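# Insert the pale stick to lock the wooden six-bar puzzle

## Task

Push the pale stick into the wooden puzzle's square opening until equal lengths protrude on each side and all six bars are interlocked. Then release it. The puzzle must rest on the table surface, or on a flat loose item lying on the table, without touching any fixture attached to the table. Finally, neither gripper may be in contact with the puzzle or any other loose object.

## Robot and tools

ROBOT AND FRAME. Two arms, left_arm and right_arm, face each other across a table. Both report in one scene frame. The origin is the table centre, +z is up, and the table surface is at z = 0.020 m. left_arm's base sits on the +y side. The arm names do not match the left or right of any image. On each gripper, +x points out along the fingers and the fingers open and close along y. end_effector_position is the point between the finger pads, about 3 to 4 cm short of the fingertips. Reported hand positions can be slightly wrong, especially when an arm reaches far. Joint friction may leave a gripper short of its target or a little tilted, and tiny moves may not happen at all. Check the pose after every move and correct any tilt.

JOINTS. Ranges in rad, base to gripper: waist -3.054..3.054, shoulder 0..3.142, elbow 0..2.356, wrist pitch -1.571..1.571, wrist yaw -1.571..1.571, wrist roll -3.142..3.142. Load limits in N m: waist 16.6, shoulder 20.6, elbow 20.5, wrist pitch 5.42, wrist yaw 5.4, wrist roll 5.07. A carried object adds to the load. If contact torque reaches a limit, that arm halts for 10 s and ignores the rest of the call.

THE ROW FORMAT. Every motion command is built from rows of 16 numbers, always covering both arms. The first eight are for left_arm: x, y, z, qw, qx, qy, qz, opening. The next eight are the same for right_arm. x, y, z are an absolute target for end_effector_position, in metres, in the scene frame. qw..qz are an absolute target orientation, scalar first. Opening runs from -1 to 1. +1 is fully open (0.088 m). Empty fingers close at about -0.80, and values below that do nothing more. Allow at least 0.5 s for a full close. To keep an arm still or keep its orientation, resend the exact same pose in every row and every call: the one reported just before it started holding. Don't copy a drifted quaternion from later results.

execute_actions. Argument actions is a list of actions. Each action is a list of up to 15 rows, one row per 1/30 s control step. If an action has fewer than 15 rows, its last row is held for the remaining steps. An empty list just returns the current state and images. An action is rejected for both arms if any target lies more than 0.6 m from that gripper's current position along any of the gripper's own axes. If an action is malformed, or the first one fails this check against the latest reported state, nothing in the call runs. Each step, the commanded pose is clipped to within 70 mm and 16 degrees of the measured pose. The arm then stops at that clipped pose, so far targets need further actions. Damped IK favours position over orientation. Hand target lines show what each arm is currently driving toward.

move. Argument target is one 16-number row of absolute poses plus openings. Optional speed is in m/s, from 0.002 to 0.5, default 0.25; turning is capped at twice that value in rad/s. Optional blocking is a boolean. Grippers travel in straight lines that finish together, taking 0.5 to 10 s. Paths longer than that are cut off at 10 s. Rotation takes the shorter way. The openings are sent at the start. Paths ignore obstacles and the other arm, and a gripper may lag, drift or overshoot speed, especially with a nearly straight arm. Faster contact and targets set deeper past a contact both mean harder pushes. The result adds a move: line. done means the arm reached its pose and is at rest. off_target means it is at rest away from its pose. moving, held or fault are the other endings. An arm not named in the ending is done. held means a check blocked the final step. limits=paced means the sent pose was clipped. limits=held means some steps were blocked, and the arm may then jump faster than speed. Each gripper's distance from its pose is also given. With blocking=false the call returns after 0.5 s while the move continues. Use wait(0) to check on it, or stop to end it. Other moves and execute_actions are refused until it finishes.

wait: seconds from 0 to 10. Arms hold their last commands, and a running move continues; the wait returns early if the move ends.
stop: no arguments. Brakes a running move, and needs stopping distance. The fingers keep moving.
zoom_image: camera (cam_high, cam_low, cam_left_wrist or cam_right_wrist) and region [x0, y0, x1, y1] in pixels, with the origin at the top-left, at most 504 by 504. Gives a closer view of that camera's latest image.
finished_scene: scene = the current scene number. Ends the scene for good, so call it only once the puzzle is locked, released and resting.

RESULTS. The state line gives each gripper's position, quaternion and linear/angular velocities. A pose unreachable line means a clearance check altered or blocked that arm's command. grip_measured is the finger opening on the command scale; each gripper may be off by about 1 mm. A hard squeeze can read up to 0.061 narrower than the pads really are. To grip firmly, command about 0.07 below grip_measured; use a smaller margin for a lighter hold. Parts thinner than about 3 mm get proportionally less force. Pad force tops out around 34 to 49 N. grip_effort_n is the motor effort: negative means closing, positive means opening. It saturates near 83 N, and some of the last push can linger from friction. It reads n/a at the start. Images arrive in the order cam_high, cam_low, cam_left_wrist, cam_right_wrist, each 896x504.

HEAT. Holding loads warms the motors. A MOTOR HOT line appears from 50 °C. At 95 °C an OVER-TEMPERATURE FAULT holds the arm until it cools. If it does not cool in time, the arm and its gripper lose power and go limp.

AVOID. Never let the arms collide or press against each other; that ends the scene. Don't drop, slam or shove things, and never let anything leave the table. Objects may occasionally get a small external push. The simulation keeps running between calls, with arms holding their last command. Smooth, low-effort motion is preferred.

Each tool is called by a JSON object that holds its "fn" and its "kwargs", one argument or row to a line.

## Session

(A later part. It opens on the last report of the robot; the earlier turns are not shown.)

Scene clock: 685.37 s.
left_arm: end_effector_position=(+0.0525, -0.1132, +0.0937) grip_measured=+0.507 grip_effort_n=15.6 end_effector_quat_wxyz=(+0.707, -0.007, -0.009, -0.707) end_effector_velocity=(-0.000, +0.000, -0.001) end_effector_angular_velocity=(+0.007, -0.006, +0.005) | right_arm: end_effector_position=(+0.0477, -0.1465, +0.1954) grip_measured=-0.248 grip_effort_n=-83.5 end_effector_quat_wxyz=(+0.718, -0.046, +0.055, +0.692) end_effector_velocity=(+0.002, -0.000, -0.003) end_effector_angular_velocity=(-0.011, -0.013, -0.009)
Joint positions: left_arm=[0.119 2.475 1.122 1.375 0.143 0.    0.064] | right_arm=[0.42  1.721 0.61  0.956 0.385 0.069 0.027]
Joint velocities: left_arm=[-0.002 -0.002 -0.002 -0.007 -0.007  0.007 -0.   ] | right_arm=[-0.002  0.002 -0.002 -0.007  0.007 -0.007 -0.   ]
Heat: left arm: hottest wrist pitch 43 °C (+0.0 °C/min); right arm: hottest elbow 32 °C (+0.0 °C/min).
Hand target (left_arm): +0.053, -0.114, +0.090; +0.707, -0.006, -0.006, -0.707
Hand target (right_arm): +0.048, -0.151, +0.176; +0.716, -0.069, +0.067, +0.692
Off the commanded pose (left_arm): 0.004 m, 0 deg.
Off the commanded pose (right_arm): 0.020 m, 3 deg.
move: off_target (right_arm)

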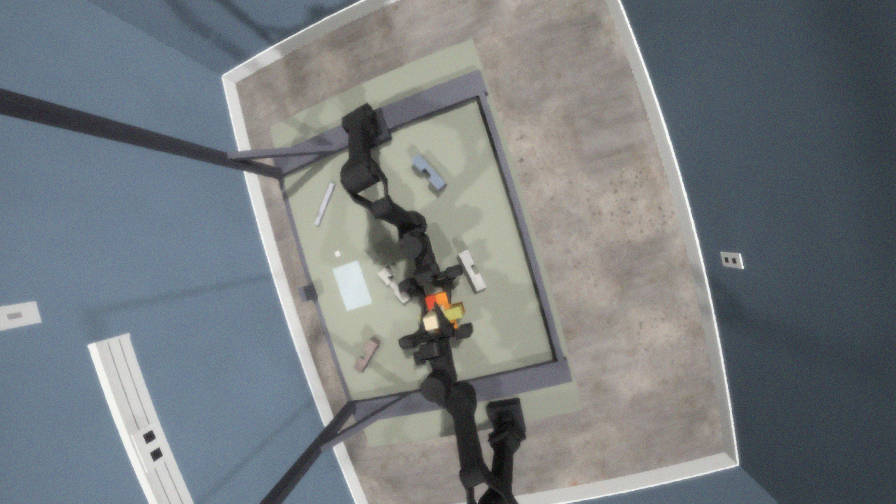

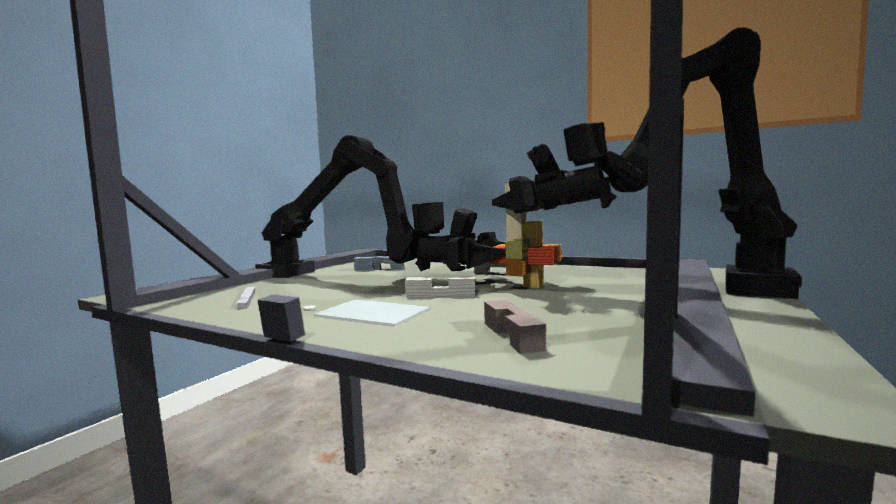

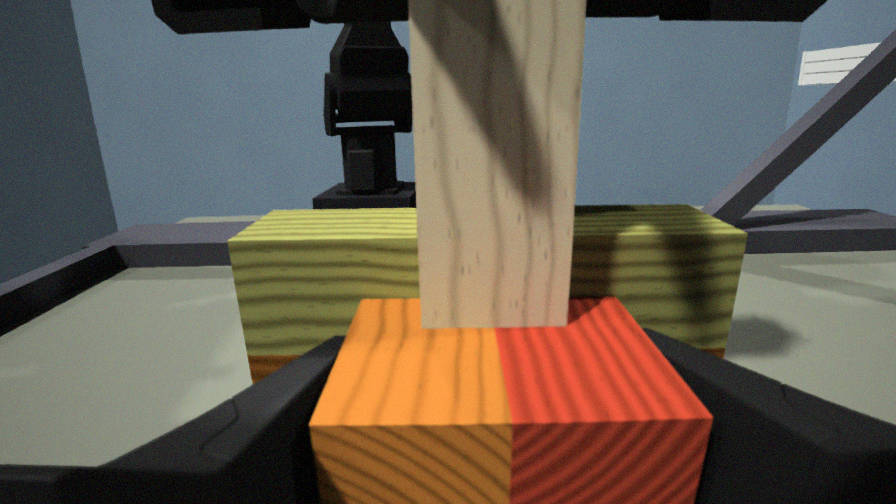

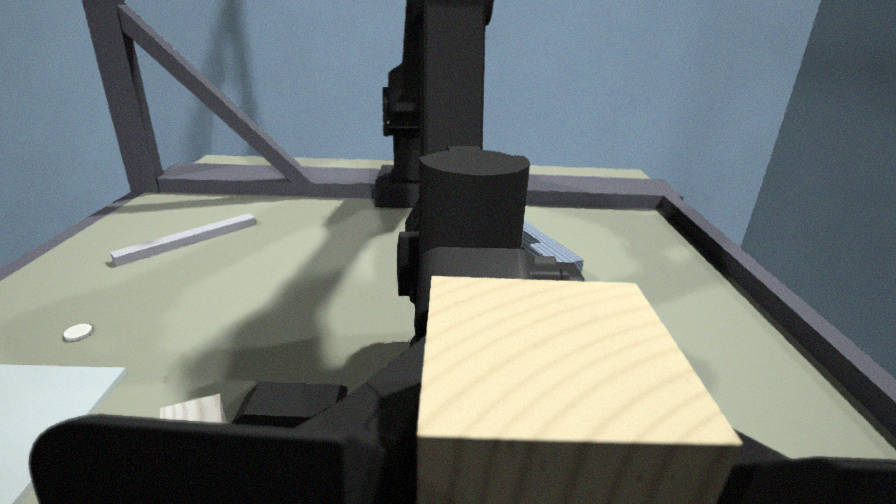

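{"fn": "execute_actions", "kwargs": {
  "actions": [
    [[0.053, -0.114, 0.0895, 0.7071, -0.0062, -0.0062, -0.7071, 0.51, 0.0478, -0.1505, 0.1775, 0.716, -0.0686, 0.0669, 0.6915, -0.32],[0.053, -0.114, 0.0895, 0.7071, -0.0062, -0.0062, -0.7071, 0.51, 0.0478, -0.1505, 0.179, 0.716, -0.0686, 0.0669, 0.6915, -0.32],[0.053, -0.114, 0.0895, 0.7071, -0.0062, -0.0062, -0.7071, 0.51, 0.0478, -0.1505, 0.1805, 0.716, -0.0686, 0.0669, 0.6915, -0.32],[0.053, -0.114, 0.0895, 0.7071, -0.0062, -0.0062, -0.7071, 0.51, 0.0478, -0.1505, 0.182, 0.716, -0.0686, 0.0669, 0.6915, -0.32],[0.053, -0.114, 0.0895, 0.7071, -0.0062, -0.0062, -0.7071, 0.51, 0.0478, -0.1505, 0.1835, 0.716, -0.0686, 0.0669, 0.6915, -0.32],[0.053, -0.114, 0.0895, 0.7071, -0.0062, -0.0062, -0.7071, 0.51, 0.0478, -0.1505, 0.185, 0.716, -0.0686, 0.0669, 0.6915, -0.32],[0.053, -0.114, 0.0895, 0.7071, -0.0062, -0.0062, -0.7071, 0.51, 0.0478, -0.1505, 0.1865, 0.716, -0.0686, 0.0669, 0.6915, -0.32],[0.053, -0.114, 0.0895, 0.7071, -0.0062, -0.0062, -0.7071, 0.51, 0.0478, -0.1505, 0.188, 0.716, -0.0686, 0.0669, 0.6915, -0.32],[0.053, -0.114, 0.0895, 0.7071, -0.0062, -0.0062, -0.7071, 0.51, 0.0478, -0.1505, 0.1895, 0.716, -0.0686, 0.0669, 0.6915, -0.32],[0.053, -0.114, 0.0895, 0.7071, -0.0062, -0.0062, -0.7071, 0.51, 0.0478, -0.1505, 0.191, 0.716, -0.0686, 0.0669, 0.6915, -0.32],[0.053, -0.114, 0.0895, 0.7071, -0.0062, -0.0062, -0.7071, 0.51, 0.0478, -0.1505, 0.192, 0.716, -0.0686, 0.0669, 0.6915, -0.32],[0.053, -0.114, 0.0895, 0.7071, -0.0062, -0.0062, -0.7071, 0.51, 0.0478, -0.1505, 0.193, 0.716, -0.0686, 0.0669, 0.6915, -0.32]],
    [[0.053, -0.114, 0.0895, 0.7071, -0.0062, -0.0062, -0.7071, 0.51, 0.0478, -0.1505, 0.193, 0.716, -0.0686, 0.0669, 0.6915, -0.32]]
  ]
}}

{"fn": "zoom_image", "kwargs": {
  "camera": "cam_low",
  "region": [470, 130, 590, 300]
}}

Scene clock: 710.33 s.
left_arm: end_effector_position=(+0.0532, -0.1131, +0.0937) grip_measured=+0.507 grip_effort_n=15.6 end_effector_quat_wxyz=(+0.708, -0.007, -0.009, -0.707) end_effector_velocity=(-0.000, +0.000, -0.001) end_effector_angular_velocity=(+0.007, +0.023, +0.004) | right_arm: end_effector_position=(+0.0479, -0.1509, +0.1898) grip_measured=-0.248 grip_effort_n=-83.5 end_effector_quat_wxyz=(+0.716, -0.070, +0.068, +0.691) end_effector_velocity=(+0.001, -0.002, -0.003) end_effector_angular_velocity=(-0.013, -0.024, +0.009)
Joint positions: left_arm=[0.12  2.475 1.122 1.375 0.143 0.    0.064] | right_arm=[0.423 1.69  0.61  0.868 0.385 0.075 0.027]
Joint velocities: left_arm=[-0.002 -0.002 -0.002 -0.007 -0.007 -0.022 -0.   ] | right_arm=[-0.002 -0.002 -0.007 -0.007 -0.007 -0.022 -0.   ]
Heat: left arm: hottest wrist pitch 42 °C (-1.0 °C/min); right arm: hottest wrist pitch 32 °C (+0.0 °C/min).
Hand target (left_arm): +0.053, -0.114, +0.090; +0.707, -0.006, -0.006, -0.707
Hand target (right_arm): +0.048, -0.151, +0.193; +0.716, -0.069, +0.067, +0.691
Off the commanded pose (left_arm): 0.004 m, 0 deg.
Off the commanded pose (right_arm): 0.003 m, 0 deg.

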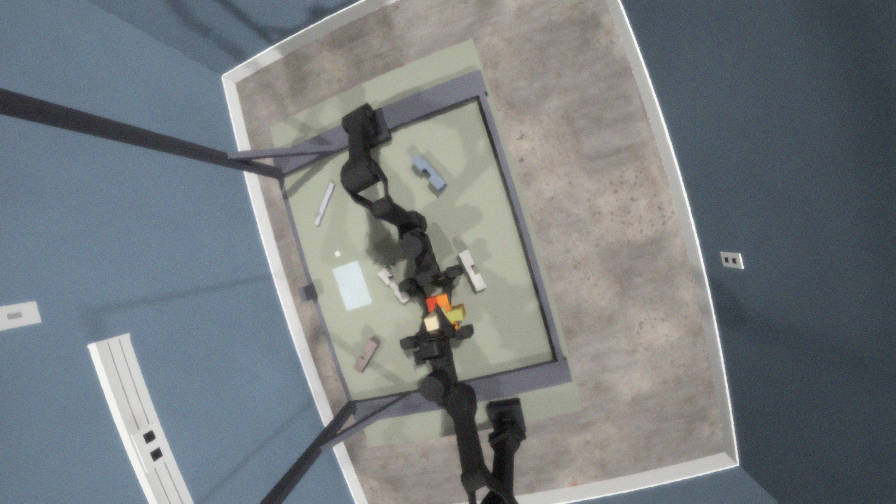

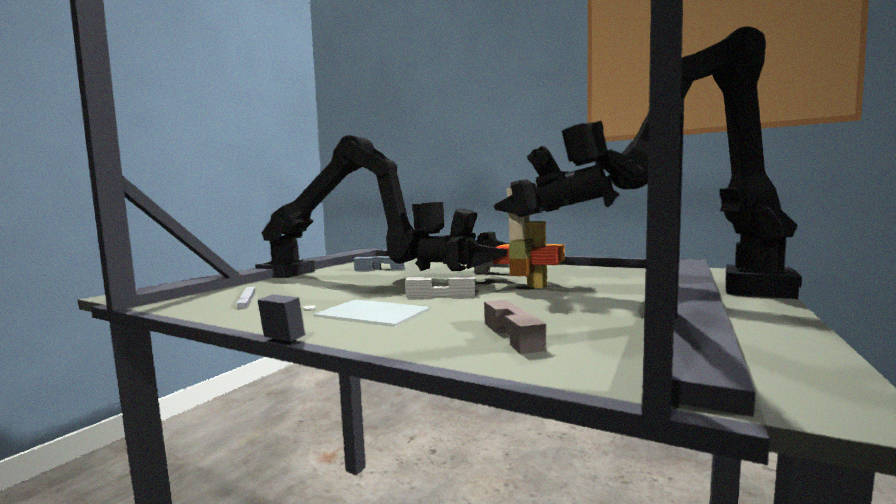

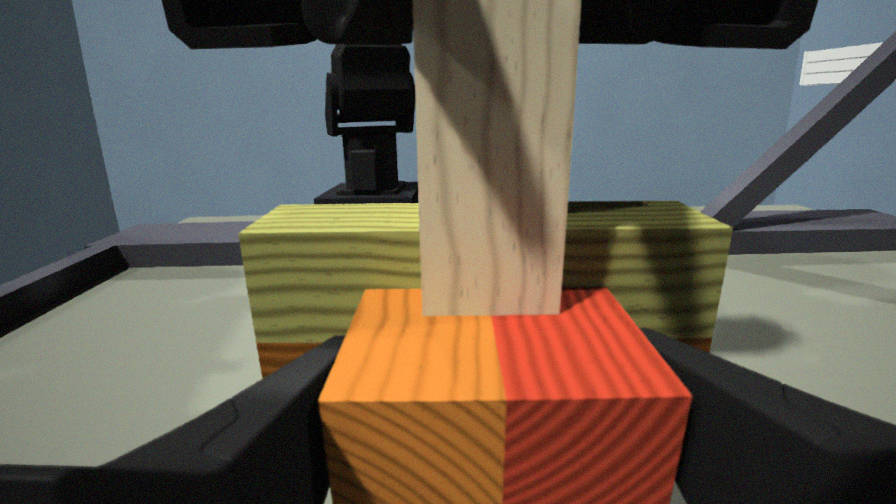

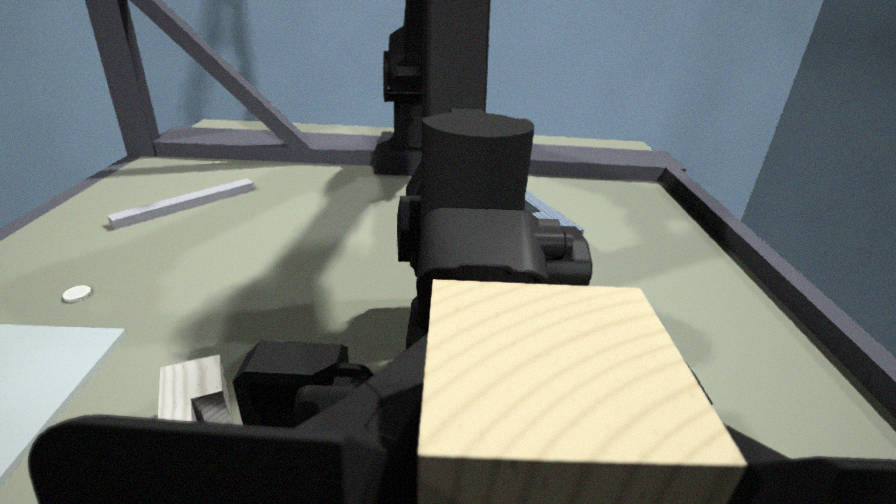

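Region (470, 130, 590, 300) of cam_low's 896x504 image, scaled by 2.965, with more detail than that image has; it fills the left 356 columns of this view, and the rest is white.

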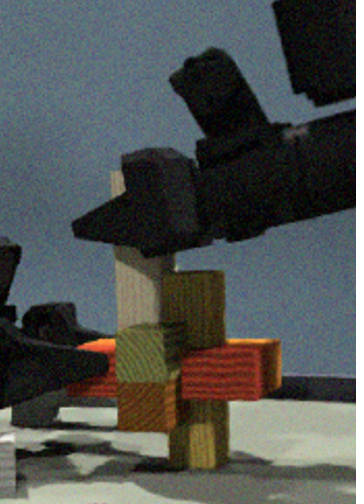

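{"fn": "move", "kwargs": {
  "target": [0.053, -0.121, 0.0885, 0.7071, -0.0062, -0.0062, -0.7071, 0.51, 0.048, -0.157, 0.188, 0.7169, -0.0566, 0.0544, 0.6928, -0.32],
  "speed": 0.012
}}

{"fn": "zoom_image", "kwargs": {
  "camera": "cam_low",
  "region": [470, 130, 590, 300]
}}

Scene clock: 720.47 s.
left_arm: end_effector_position=(+0.0535, -0.1200, +0.0978) grip_measured=+0.507 grip_effort_n=15.1 end_effector_quat_wxyz=(+0.707, -0.010, -0.013, -0.707) end_effector_velocity=(-0.000, -0.001, +0.001) end_effector_angular_velocity=(+0.002, +0.008, +0.005) | right_arm: end_effector_position=(+0.0481, -0.1552, +0.1917) grip_measured=-0.248 grip_effort_n=-83.5 end_effector_quat_wxyz=(+0.716, -0.052, +0.055, +0.694) end_effector_velocity=(-0.002, +0.000, -0.001) end_effector_angular_velocity=(+0.001, -0.003, +0.020)
Joint positions: left_arm=[0.119 2.481 1.155 1.359 0.143 0.    0.064] | right_arm=[0.427 1.701 0.574 0.964 0.388 0.063 0.027]
Joint velocities: left_arm=[-0.002 -0.002  0.002 -0.007 -0.007 -0.007  0.   ] | right_arm=[-0.002  0.002 -0.002  0.007 -0.022 -0.007 -0.   ]
Heat: left arm: hottest wrist pitch 41 °C (-2.0 °C/min); right arm: hottest elbow 32 °C (+1.0 °C/min).
Hand target (left_arm): +0.053, -0.121, +0.088; +0.707, -0.006, -0.006, -0.707
Hand target (right_arm): +0.048, -0.157, +0.188; +0.717, -0.057, +0.054, +0.693
Off the commanded pose (left_arm): 0.009 m, 1 deg.
Off the commanded pose (right_arm): 0.004 m, 1 deg.
move: off_target (left_arm)

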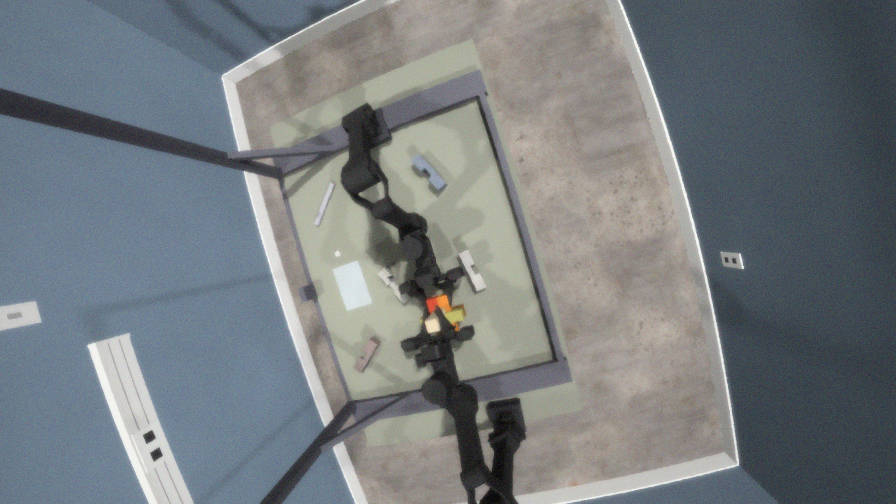

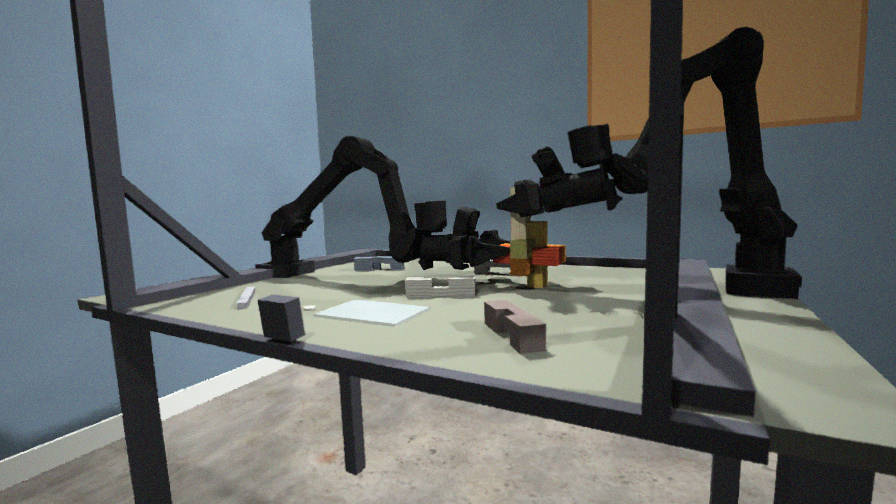

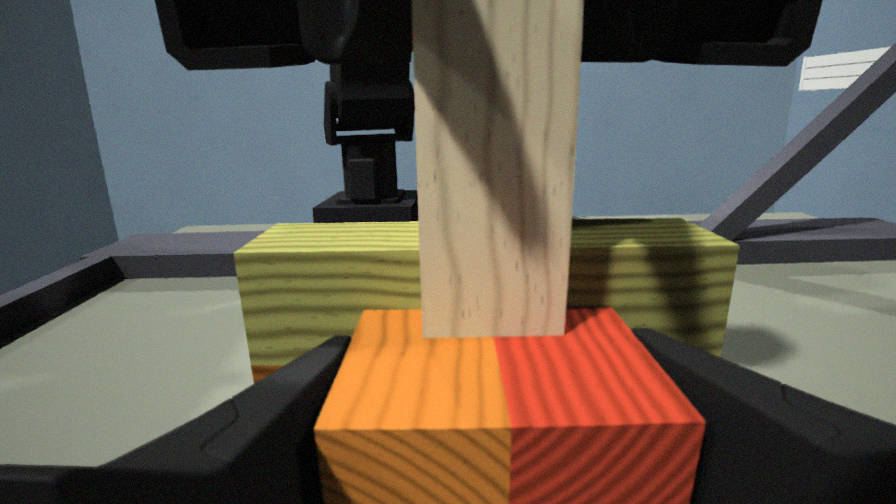

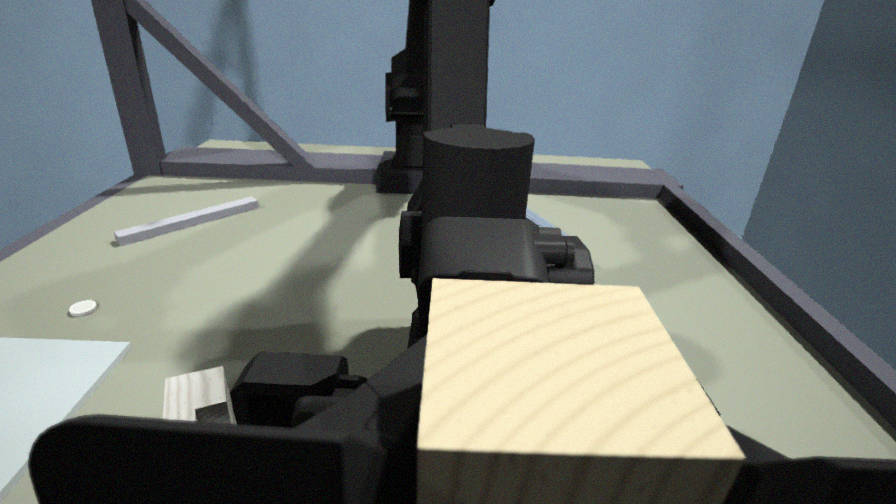

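Region (470, 130, 590, 300) of cam_low's 896x504 image, scaled by 2.965, with more detail than that image has; it fills the left 356 columns of this view, and the rest is white.

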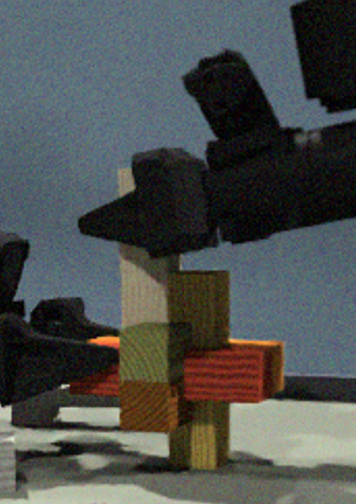

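{"fn": "move", "kwargs": {
  "target": [0.053, -0.121, 0.081, 0.7071, -0.0062, -0.0062, -0.7071, 0.51, 0.048, -0.157, 0.188, 0.7169, -0.0566, 0.0544, 0.6928, -0.32],
  "speed": 0.015
}}

{"fn": "execute_actions", "kwargs": {
  "actions": [
    [[0.053, -0.121, 0.081, 0.7071, -0.0062, -0.0062, -0.7071, 0.505, 0.048, -0.157, 0.188, 0.7169, -0.0566, 0.0544, 0.6928, -0.32],[0.053, -0.121, 0.081, 0.7071, -0.0062, -0.0062, -0.7071, 0.502, 0.048, -0.157, 0.188, 0.7169, -0.0566, 0.0544, 0.6928, -0.32],[0.053, -0.121, 0.081, 0.7071, -0.0062, -0.0062, -0.7071, 0.499, 0.048, -0.157, 0.188, 0.7169, -0.0566, 0.0544, 0.6928, -0.32],[0.053, -0.121, 0.081, 0.7071, -0.0062, -0.0062, -0.7071, 0.496, 0.048, -0.157, 0.188, 0.7169, -0.0566, 0.0544, 0.6928, -0.32],[0.053, -0.121, 0.081, 0.7071, -0.0062, -0.0062, -0.7071, 0.493, 0.048, -0.157, 0.188, 0.7169, -0.0566, 0.0544, 0.6928, -0.32],[0.053, -0.121, 0.081, 0.7071, -0.0062, -0.0062, -0.7071, 0.49, 0.048, -0.157, 0.188, 0.7169, -0.0566, 0.0544, 0.6928, -0.32],[0.053, -0.121, 0.081, 0.7071, -0.0062, -0.0062, -0.7071, 0.487, 0.048, -0.157, 0.188, 0.7169, -0.0566, 0.0544, 0.6928, -0.32],[0.053, -0.121, 0.081, 0.7071, -0.0062, -0.0062, -0.7071, 0.484, 0.048, -0.157, 0.188, 0.7169, -0.0566, 0.0544, 0.6928, -0.32],[0.053, -0.121, 0.081, 0.7071, -0.0062, -0.0062, -0.7071, 0.481, 0.048, -0.157, 0.188, 0.7169, -0.0566, 0.0544, 0.6928, -0.32],[0.053, -0.121, 0.081, 0.7071, -0.0062, -0.0062, -0.7071, 0.478, 0.048, -0.157, 0.188, 0.7169, -0.0566, 0.0544, 0.6928, -0.32],[0.053, -0.121, 0.081, 0.7071, -0.0062, -0.0062, -0.7071, 0.475, 0.048, -0.157, 0.188, 0.7169, -0.0566, 0.0544, 0.6928, -0.32]]
  ]
}}

Scene clock: 728.93 s.
left_arm: end_effector_position=(+0.0535, -0.1200, +0.0896) grip_measured=+0.507 grip_effort_n=15.6 end_effector_quat_wxyz=(+0.707, -0.009, -0.012, -0.707) end_effector_velocity=(-0.000, +0.000, +0.005) end_effector_angular_velocity=(-0.022, +0.004, +0.005) | right_arm: end_effector_position=(+0.0481, -0.1553, +0.1918) grip_measured=-0.248 grip_effort_n=-83.5 end_effector_quat_wxyz=(+0.716, -0.052, +0.054, +0.694) end_effector_velocity=(-0.002, -0.001, -0.003) end_effector_angular_velocity=(-0.012, -0.010, +0.011)
Joint positions: left_arm=[0.119 2.506 1.162 1.373 0.143 0.    0.064] | right_arm=[0.428 1.701 0.574 0.965 0.389 0.063 0.027]
Joint velocities: left_arm=[-0.002 -0.002 -0.002  0.022 -0.007 -0.007 -0.   ] | right_arm=[ 0.002  0.002 -0.002 -0.007 -0.007 -0.007 -0.   ]
Heat: left arm: hottest wrist pitch 41 °C (-2.0 °C/min); right arm: hottest wrist pitch 34 °C (+3.0 °C/min).
Hand target (left_arm): +0.053, -0.121, +0.081; +0.707, -0.006, -0.006, -0.707
Hand target (right_arm): +0.048, -0.157, +0.188; +0.717, -0.056, +0.054, +0.693
Off the commanded pose (left_arm): 0.009 m, 1 deg.
Off the commanded pose (right_arm): 0.004 m, 1 deg.
move: off_target (left_arm)

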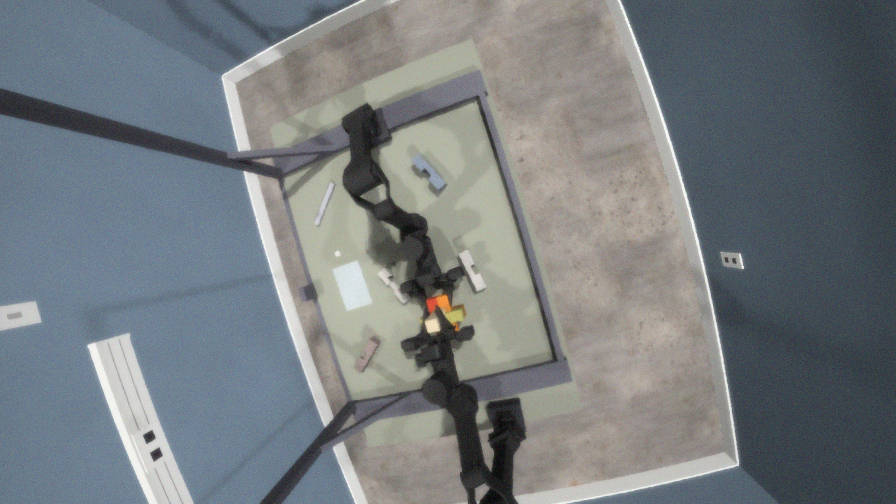

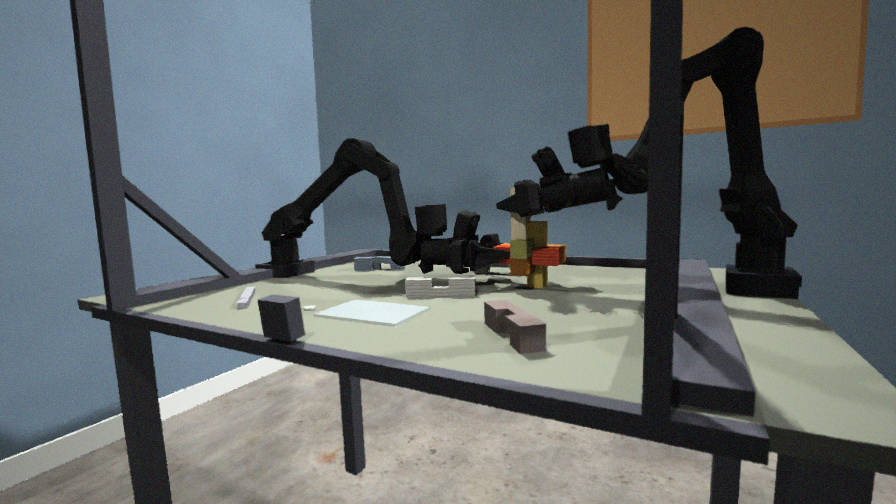

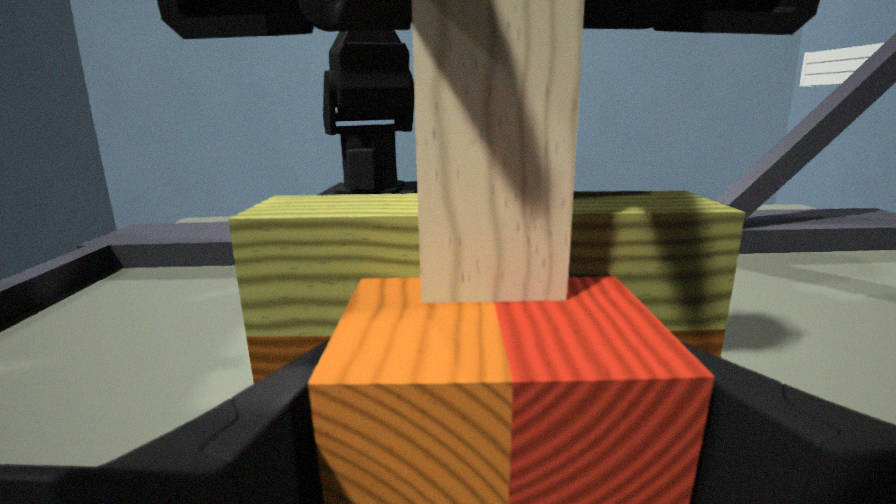

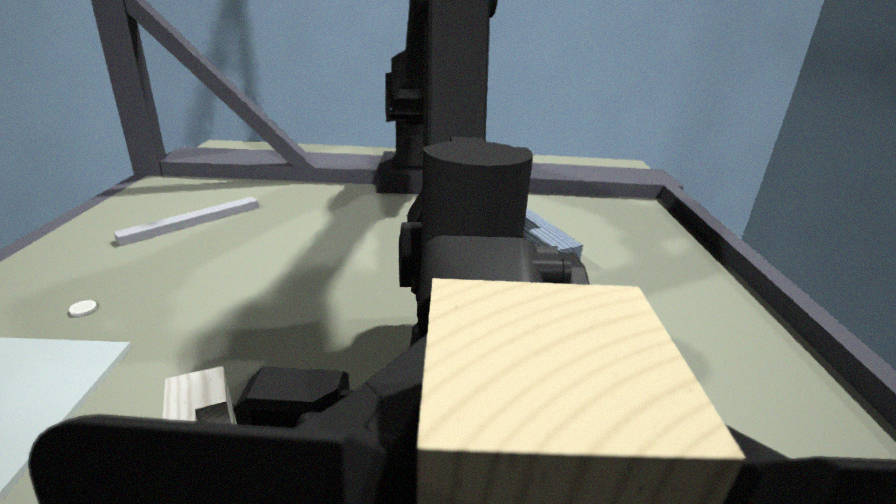

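Scene clock: 729.43 s.
left_arm: end_effector_position=(+0.0535, -0.1202, +0.0897) grip_measured=+0.485 grip_effort_n=-47.2 end_effector_quat_wxyz=(+0.707, -0.009, -0.012, -0.707) end_effector_velocity=(-0.003, +0.000, -0.001) end_effector_angular_velocity=(+0.007, +0.023, -0.010) | right_arm: end_effector_position=(+0.0480, -0.1554, +0.1918) grip_measured=-0.248 grip_effort_n=-83.5 end_effector_quat_wxyz=(+0.716, -0.052, +0.054, +0.694) end_effector_velocity=(+0.002, -0.000, +0.000) end_effector_angular_velocity=(-0.003, -0.007, +0.001)
Joint positions: left_arm=[0.119 2.506 1.163 1.374 0.143 0.    0.063] | right_arm=[0.428 1.701 0.574 0.965 0.389 0.063 0.027]
Joint velocities: left_arm=[-0.002 -0.002 -0.002 -0.007  0.007 -0.022 -0.   ] | right_arm=[-0.007 -0.007 -0.002 -0.007 -0.007 -0.007 -0.   ]
Heat: left arm: hottest wrist pitch 41 °C (-2.0 °C/min); right arm: hottest wrist pitch 34 °C (+2.0 °C/min).
Hand target (left_arm): +0.053, -0.121, +0.081; +0.707, -0.006, -0.006, -0.707
Hand target (right_arm): +0.048, -0.157, +0.188; +0.717, -0.057, +0.054, +0.693
Off the commanded pose (left_arm): 0.009 m, 1 deg.
Off the commanded pose (right_arm): 0.004 m, 1 deg.

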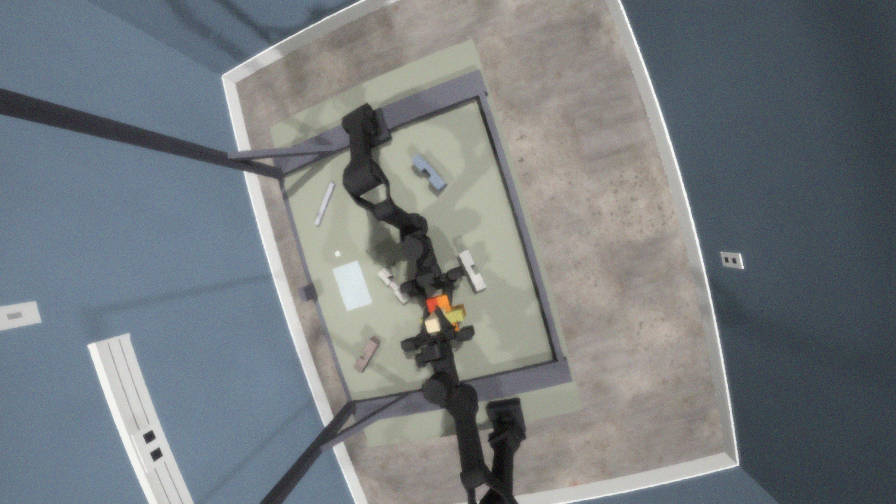

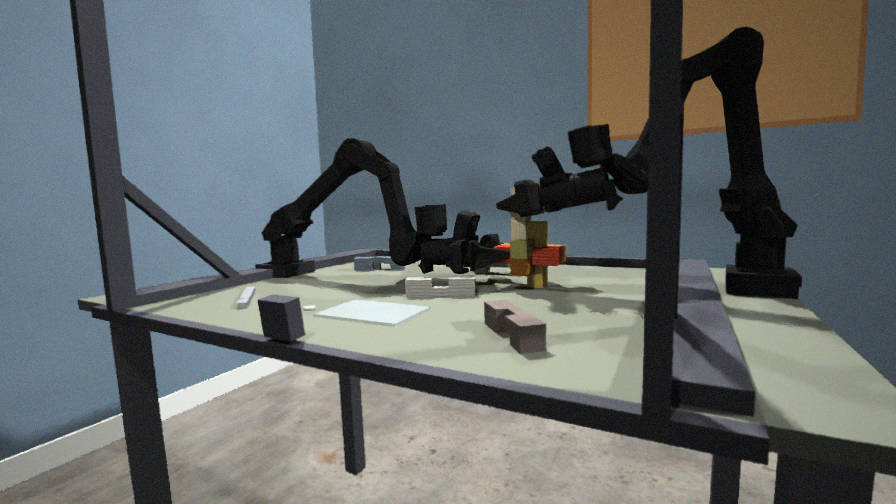

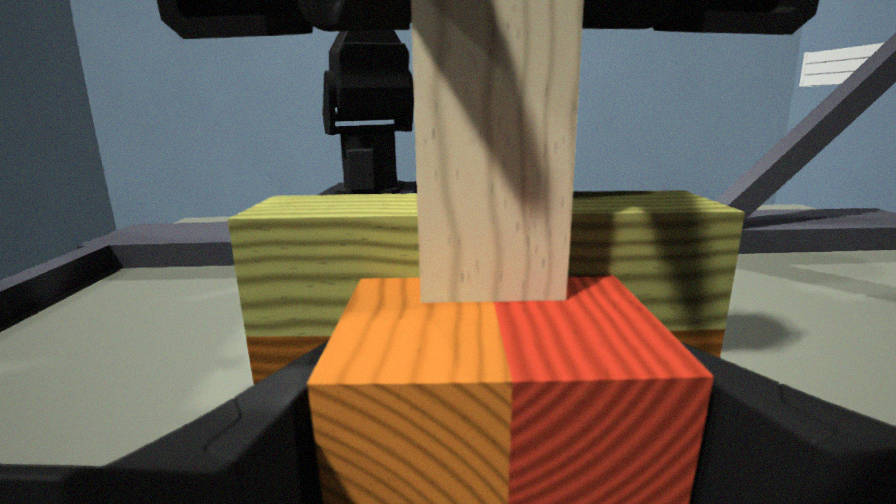

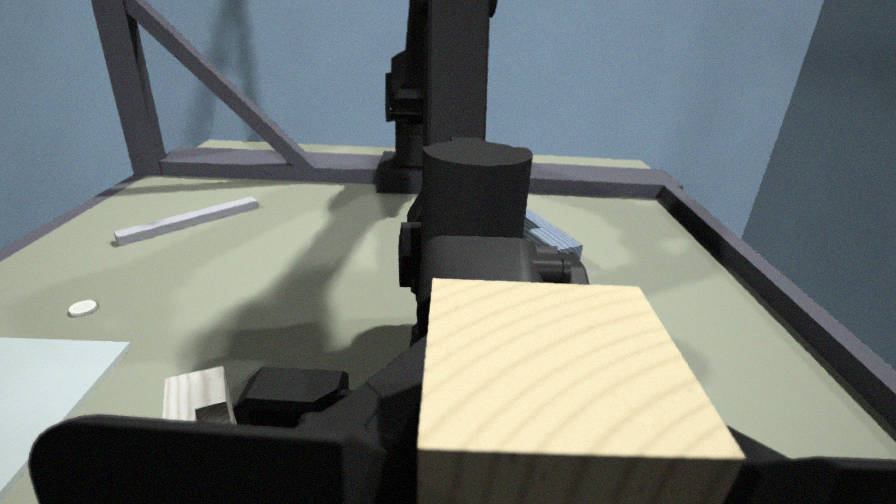

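{"fn": "execute_actions", "kwargs": {
  "actions": [
    [[0.053, -0.121, 0.081, 0.7071, -0.0062, -0.0062, -0.7071, 0.478, 0.048, -0.157, 0.1873, 0.7169, -0.0574, 0.0547, 0.6927, -0.30],[0.053, -0.121, 0.081, 0.7071, -0.0062, -0.0062, -0.7071, 0.478, 0.048, -0.1569, 0.1866, 0.7168, -0.0581, 0.0551, 0.6927, -0.29],[0.053, -0.121, 0.081, 0.7071, -0.0062, -0.0062, -0.7071, 0.478, 0.048, -0.1569, 0.1859, 0.7168, -0.0589, 0.0554, 0.6926, -0.28],[0.053, -0.121, 0.081, 0.7071, -0.0062, -0.0062, -0.7071, 0.478, 0.048, -0.1568, 0.1852, 0.7168, -0.0596, 0.0557, 0.6926, -0.27],[0.053, -0.121, 0.081, 0.7071, -0.0062, -0.0062, -0.7071, 0.478, 0.0479, -0.1568, 0.1845, 0.7168, -0.0604, 0.0561, 0.6925, -0.265],[0.053, -0.121, 0.081, 0.7071, -0.0062, -0.0062, -0.7071, 0.478, 0.0479, -0.1568, 0.1838, 0.7167, -0.0612, 0.0564, 0.6924, -0.26],[0.053, -0.121, 0.081, 0.7071, -0.0062, -0.0062, -0.7071, 0.478, 0.0479, -0.1567, 0.1831, 0.7167, -0.0619, 0.0567, 0.6924, -0.255],[0.053, -0.121, 0.081, 0.7071, -0.0062, -0.0062, -0.7071, 0.478, 0.0479, -0.1567, 0.1824, 0.7167, -0.0627, 0.0571, 0.6923, -0.25],[0.053, -0.121, 0.081, 0.7071, -0.0062, -0.0062, -0.7071, 0.478, 0.0479, -0.1566, 0.1817, 0.7167, -0.0634, 0.0574, 0.6923, -0.25],[0.053, -0.121, 0.081, 0.7071, -0.0062, -0.0062, -0.7071, 0.478, 0.0479, -0.1566, 0.181, 0.7166, -0.0642, 0.0577, 0.6922, -0.25],[0.053, -0.121, 0.081, 0.7071, -0.0062, -0.0062, -0.7071, 0.478, 0.0478, -0.1566, 0.1803, 0.7166, -0.065, 0.0581, 0.6921, -0.25],[0.053, -0.121, 0.081, 0.7071, -0.0062, -0.0062, -0.7071, 0.478, 0.0478, -0.1565, 0.1796, 0.7166, -0.0657, 0.0584, 0.6921, -0.25],[0.053, -0.121, 0.081, 0.7071, -0.0062, -0.0062, -0.7071, 0.478, 0.0478, -0.1565, 0.1789, 0.7166, -0.0665, 0.0587, 0.692, -0.25],[0.053, -0.121, 0.081, 0.7071, -0.0062, -0.0062, -0.7071, 0.478, 0.0478, -0.1564, 0.1781, 0.7165, -0.0672, 0.0591, 0.692, -0.25],[0.053, -0.121, 0.081, 0.7071, -0.0062, -0.0062, -0.7071, 0.478, 0.0478, -0.1564, 0.1774, 0.7165, -0.068, 0.0594, 0.6919, -0.25]],
    [[0.053, -0.121, 0.081, 0.7071, -0.0062, -0.0062, -0.7071, 0.478, 0.0478, -0.1564, 0.1768, 0.7165, -0.068, 0.0594, 0.6919, -0.25],[0.053, -0.121, 0.081, 0.7071, -0.0062, -0.0062, -0.7071, 0.478, 0.0478, -0.1564, 0.1762, 0.7165, -0.068, 0.0594, 0.6919, -0.25],[0.053, -0.121, 0.081, 0.7071, -0.0062, -0.0062, -0.7071, 0.478, 0.0478, -0.1564, 0.1756, 0.7165, -0.068, 0.0594, 0.6919, -0.25],[0.053, -0.121, 0.081, 0.7071, -0.0062, -0.0062, -0.7071, 0.478, 0.0478, -0.1564, 0.175, 0.7165, -0.068, 0.0594, 0.6919, -0.25],[0.053, -0.121, 0.081, 0.7071, -0.0062, -0.0062, -0.7071, 0.478, 0.0478, -0.1564, 0.1744, 0.7165, -0.068, 0.0594, 0.6919, -0.25],[0.053, -0.121, 0.081, 0.7071, -0.0062, -0.0062, -0.7071, 0.478, 0.0478, -0.1564, 0.1738, 0.7165, -0.068, 0.0594, 0.6919, -0.25],[0.053, -0.121, 0.081, 0.7071, -0.0062, -0.0062, -0.7071, 0.478, 0.0478, -0.1564, 0.1732, 0.7165, -0.068, 0.0594, 0.6919, -0.25],[0.053, -0.121, 0.081, 0.7071, -0.0062, -0.0062, -0.7071, 0.478, 0.0478, -0.1564, 0.1726, 0.7165, -0.068, 0.0594, 0.6919, -0.25],[0.053, -0.121, 0.081, 0.7071, -0.0062, -0.0062, -0.7071, 0.478, 0.0478, -0.1564, 0.172, 0.7165, -0.068, 0.0594, 0.6919, -0.25]],
    [[0.053, -0.121, 0.081, 0.7071, -0.0062, -0.0062, -0.7071, 0.478, 0.0478, -0.1564, 0.172, 0.7165, -0.068, 0.0594, 0.6919, -0.25]]
  ]
}}

{"fn": "zoom_image", "kwargs": {
  "camera": "cam_low",
  "region": [470, 130, 590, 300]
}}

Scene clock: 752.10 s.
left_arm: end_effector_position=(+0.0533, -0.1201, +0.0892) grip_measured=+0.484 grip_effort_n=-33.3 end_effector_quat_wxyz=(+0.707, -0.009, -0.012, -0.707) end_effector_velocity=(-0.000, +0.000, -0.001) end_effector_angular_velocity=(+0.007, -0.006, +0.005) | right_arm: end_effector_position=(+0.0479, -0.1534, +0.1880) grip_measured=-0.243 grip_effort_n=-42.1 end_effector_quat_wxyz=(+0.718, -0.048, +0.051, +0.693) end_effector_velocity=(-0.002, -0.000, +0.001) end_effector_angular_velocity=(+0.006, +0.013, +0.018)
Joint positions: left_arm=[0.119 2.508 1.163 1.375 0.143 0.    0.063] | right_arm=[0.428 1.732 0.573 1.008 0.394 0.06  0.027]
Joint velocities: left_arm=[-0.002 -0.002 -0.002 -0.007 -0.007  0.007 -0.   ] | right_arm=[-0.002 -0.002 -0.002  0.007 -0.022  0.007 -0.   ]
Heat: left arm: hottest wrist pitch 41 °C (-1.0 °C/min); right arm: hottest wrist pitch 36 °C (+5.0 °C/min).
Hand target (left_arm): +0.053, -0.121, +0.081; +0.707, -0.006, -0.006, -0.707
Hand target (right_arm): +0.048, -0.157, +0.172; +0.717, -0.068, +0.059, +0.692
Off the commanded pose (left_arm): 0.008 m, 1 deg.
Off the commanded pose (right_arm): 0.016 m, 2 deg.

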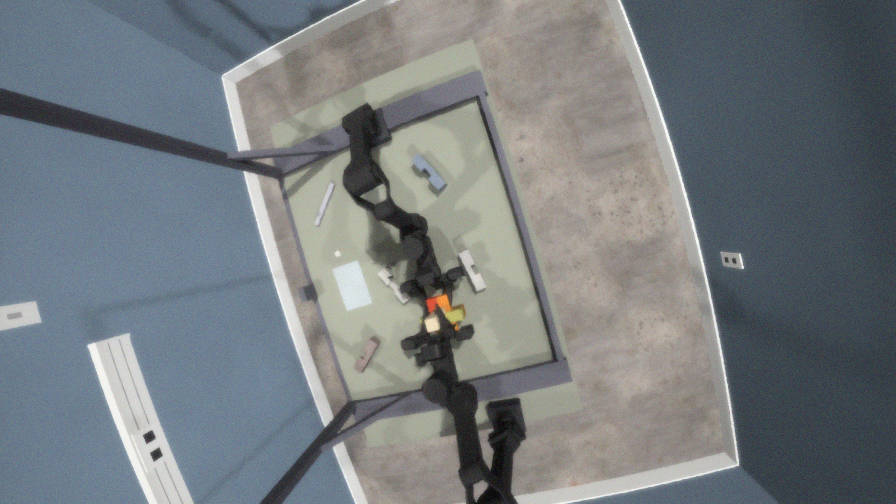

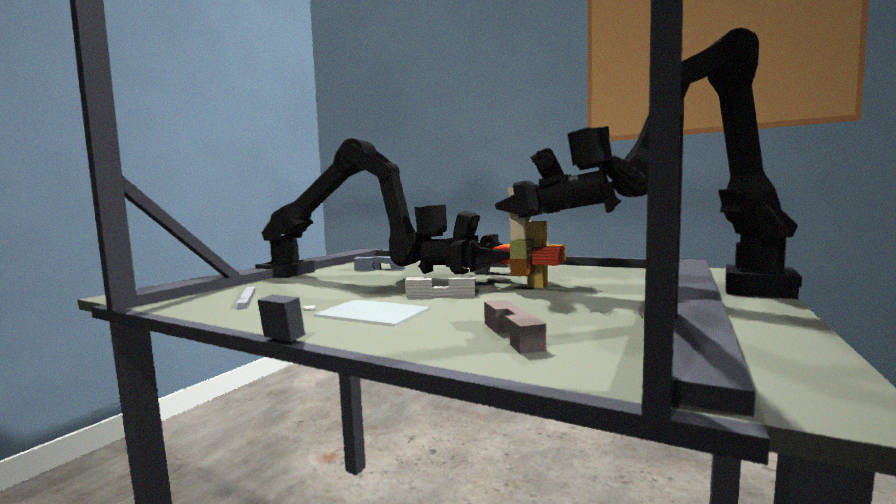

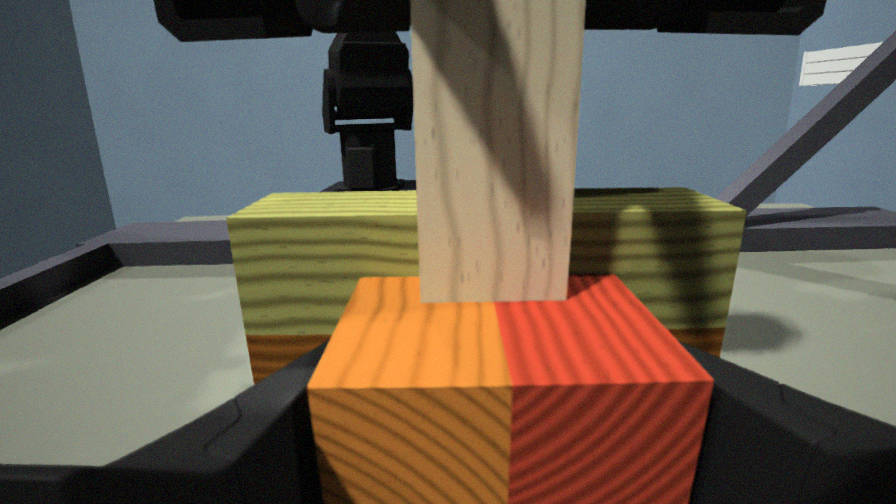

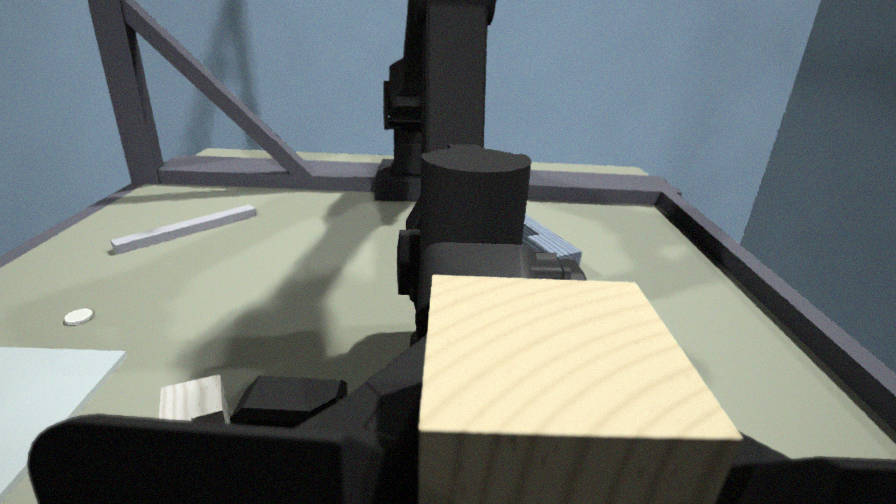

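Region (470, 130, 590, 300) of cam_low's 896x504 image, scaled by 2.965, with more detail than that image has; it fills the left 356 columns of this view, and the rest is white.

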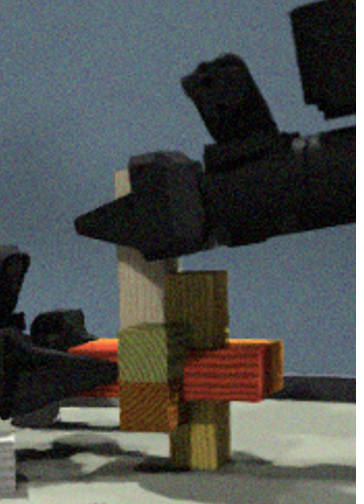

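{"fn": "zoom_image", "kwargs": {
  "camera": "cam_left_wrist",
  "region": [220, 300, 300, 370]
}}

{"fn": "zoom_image", "kwargs": {
  "camera": "cam_left_wrist",
  "region": [680, 295, 760, 365]
}}

{"fn": "zoom_image", "kwargs": {
  "camera": "cam_low",
  "region": [500, 225, 560, 295]
}}

Region (220, 300, 300, 370) of cam_left_wrist's 896x504 image, scaled by 6.300, with more detail than that image has; it fills the top 441 rows of this view, and the rest is white.

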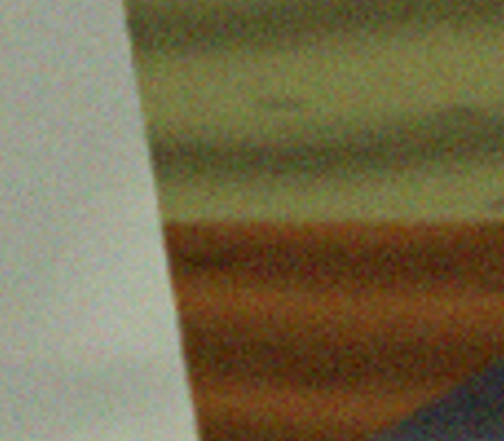

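Region (680, 295, 760, 365) of cam_left_wrist's 896x504 image, scaled by 6.300, with more detail than that image has; it fills the top 441 rows of this view, and the rest is white.

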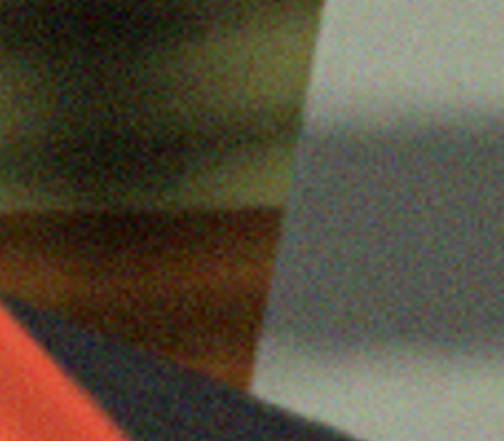

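Region (500, 225, 560, 295) of cam_low's 896x504 image, scaled by 7.200, with more detail than that image has; it fills the left 432 columns of this view, and the rest is white.

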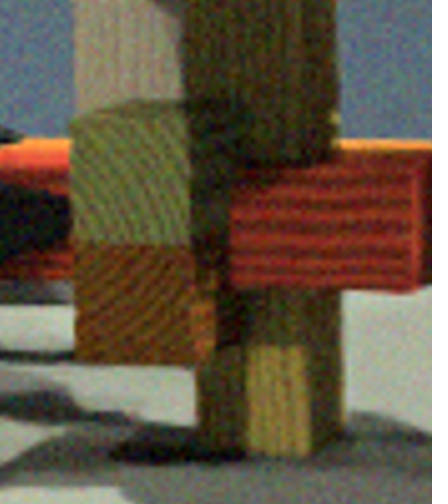

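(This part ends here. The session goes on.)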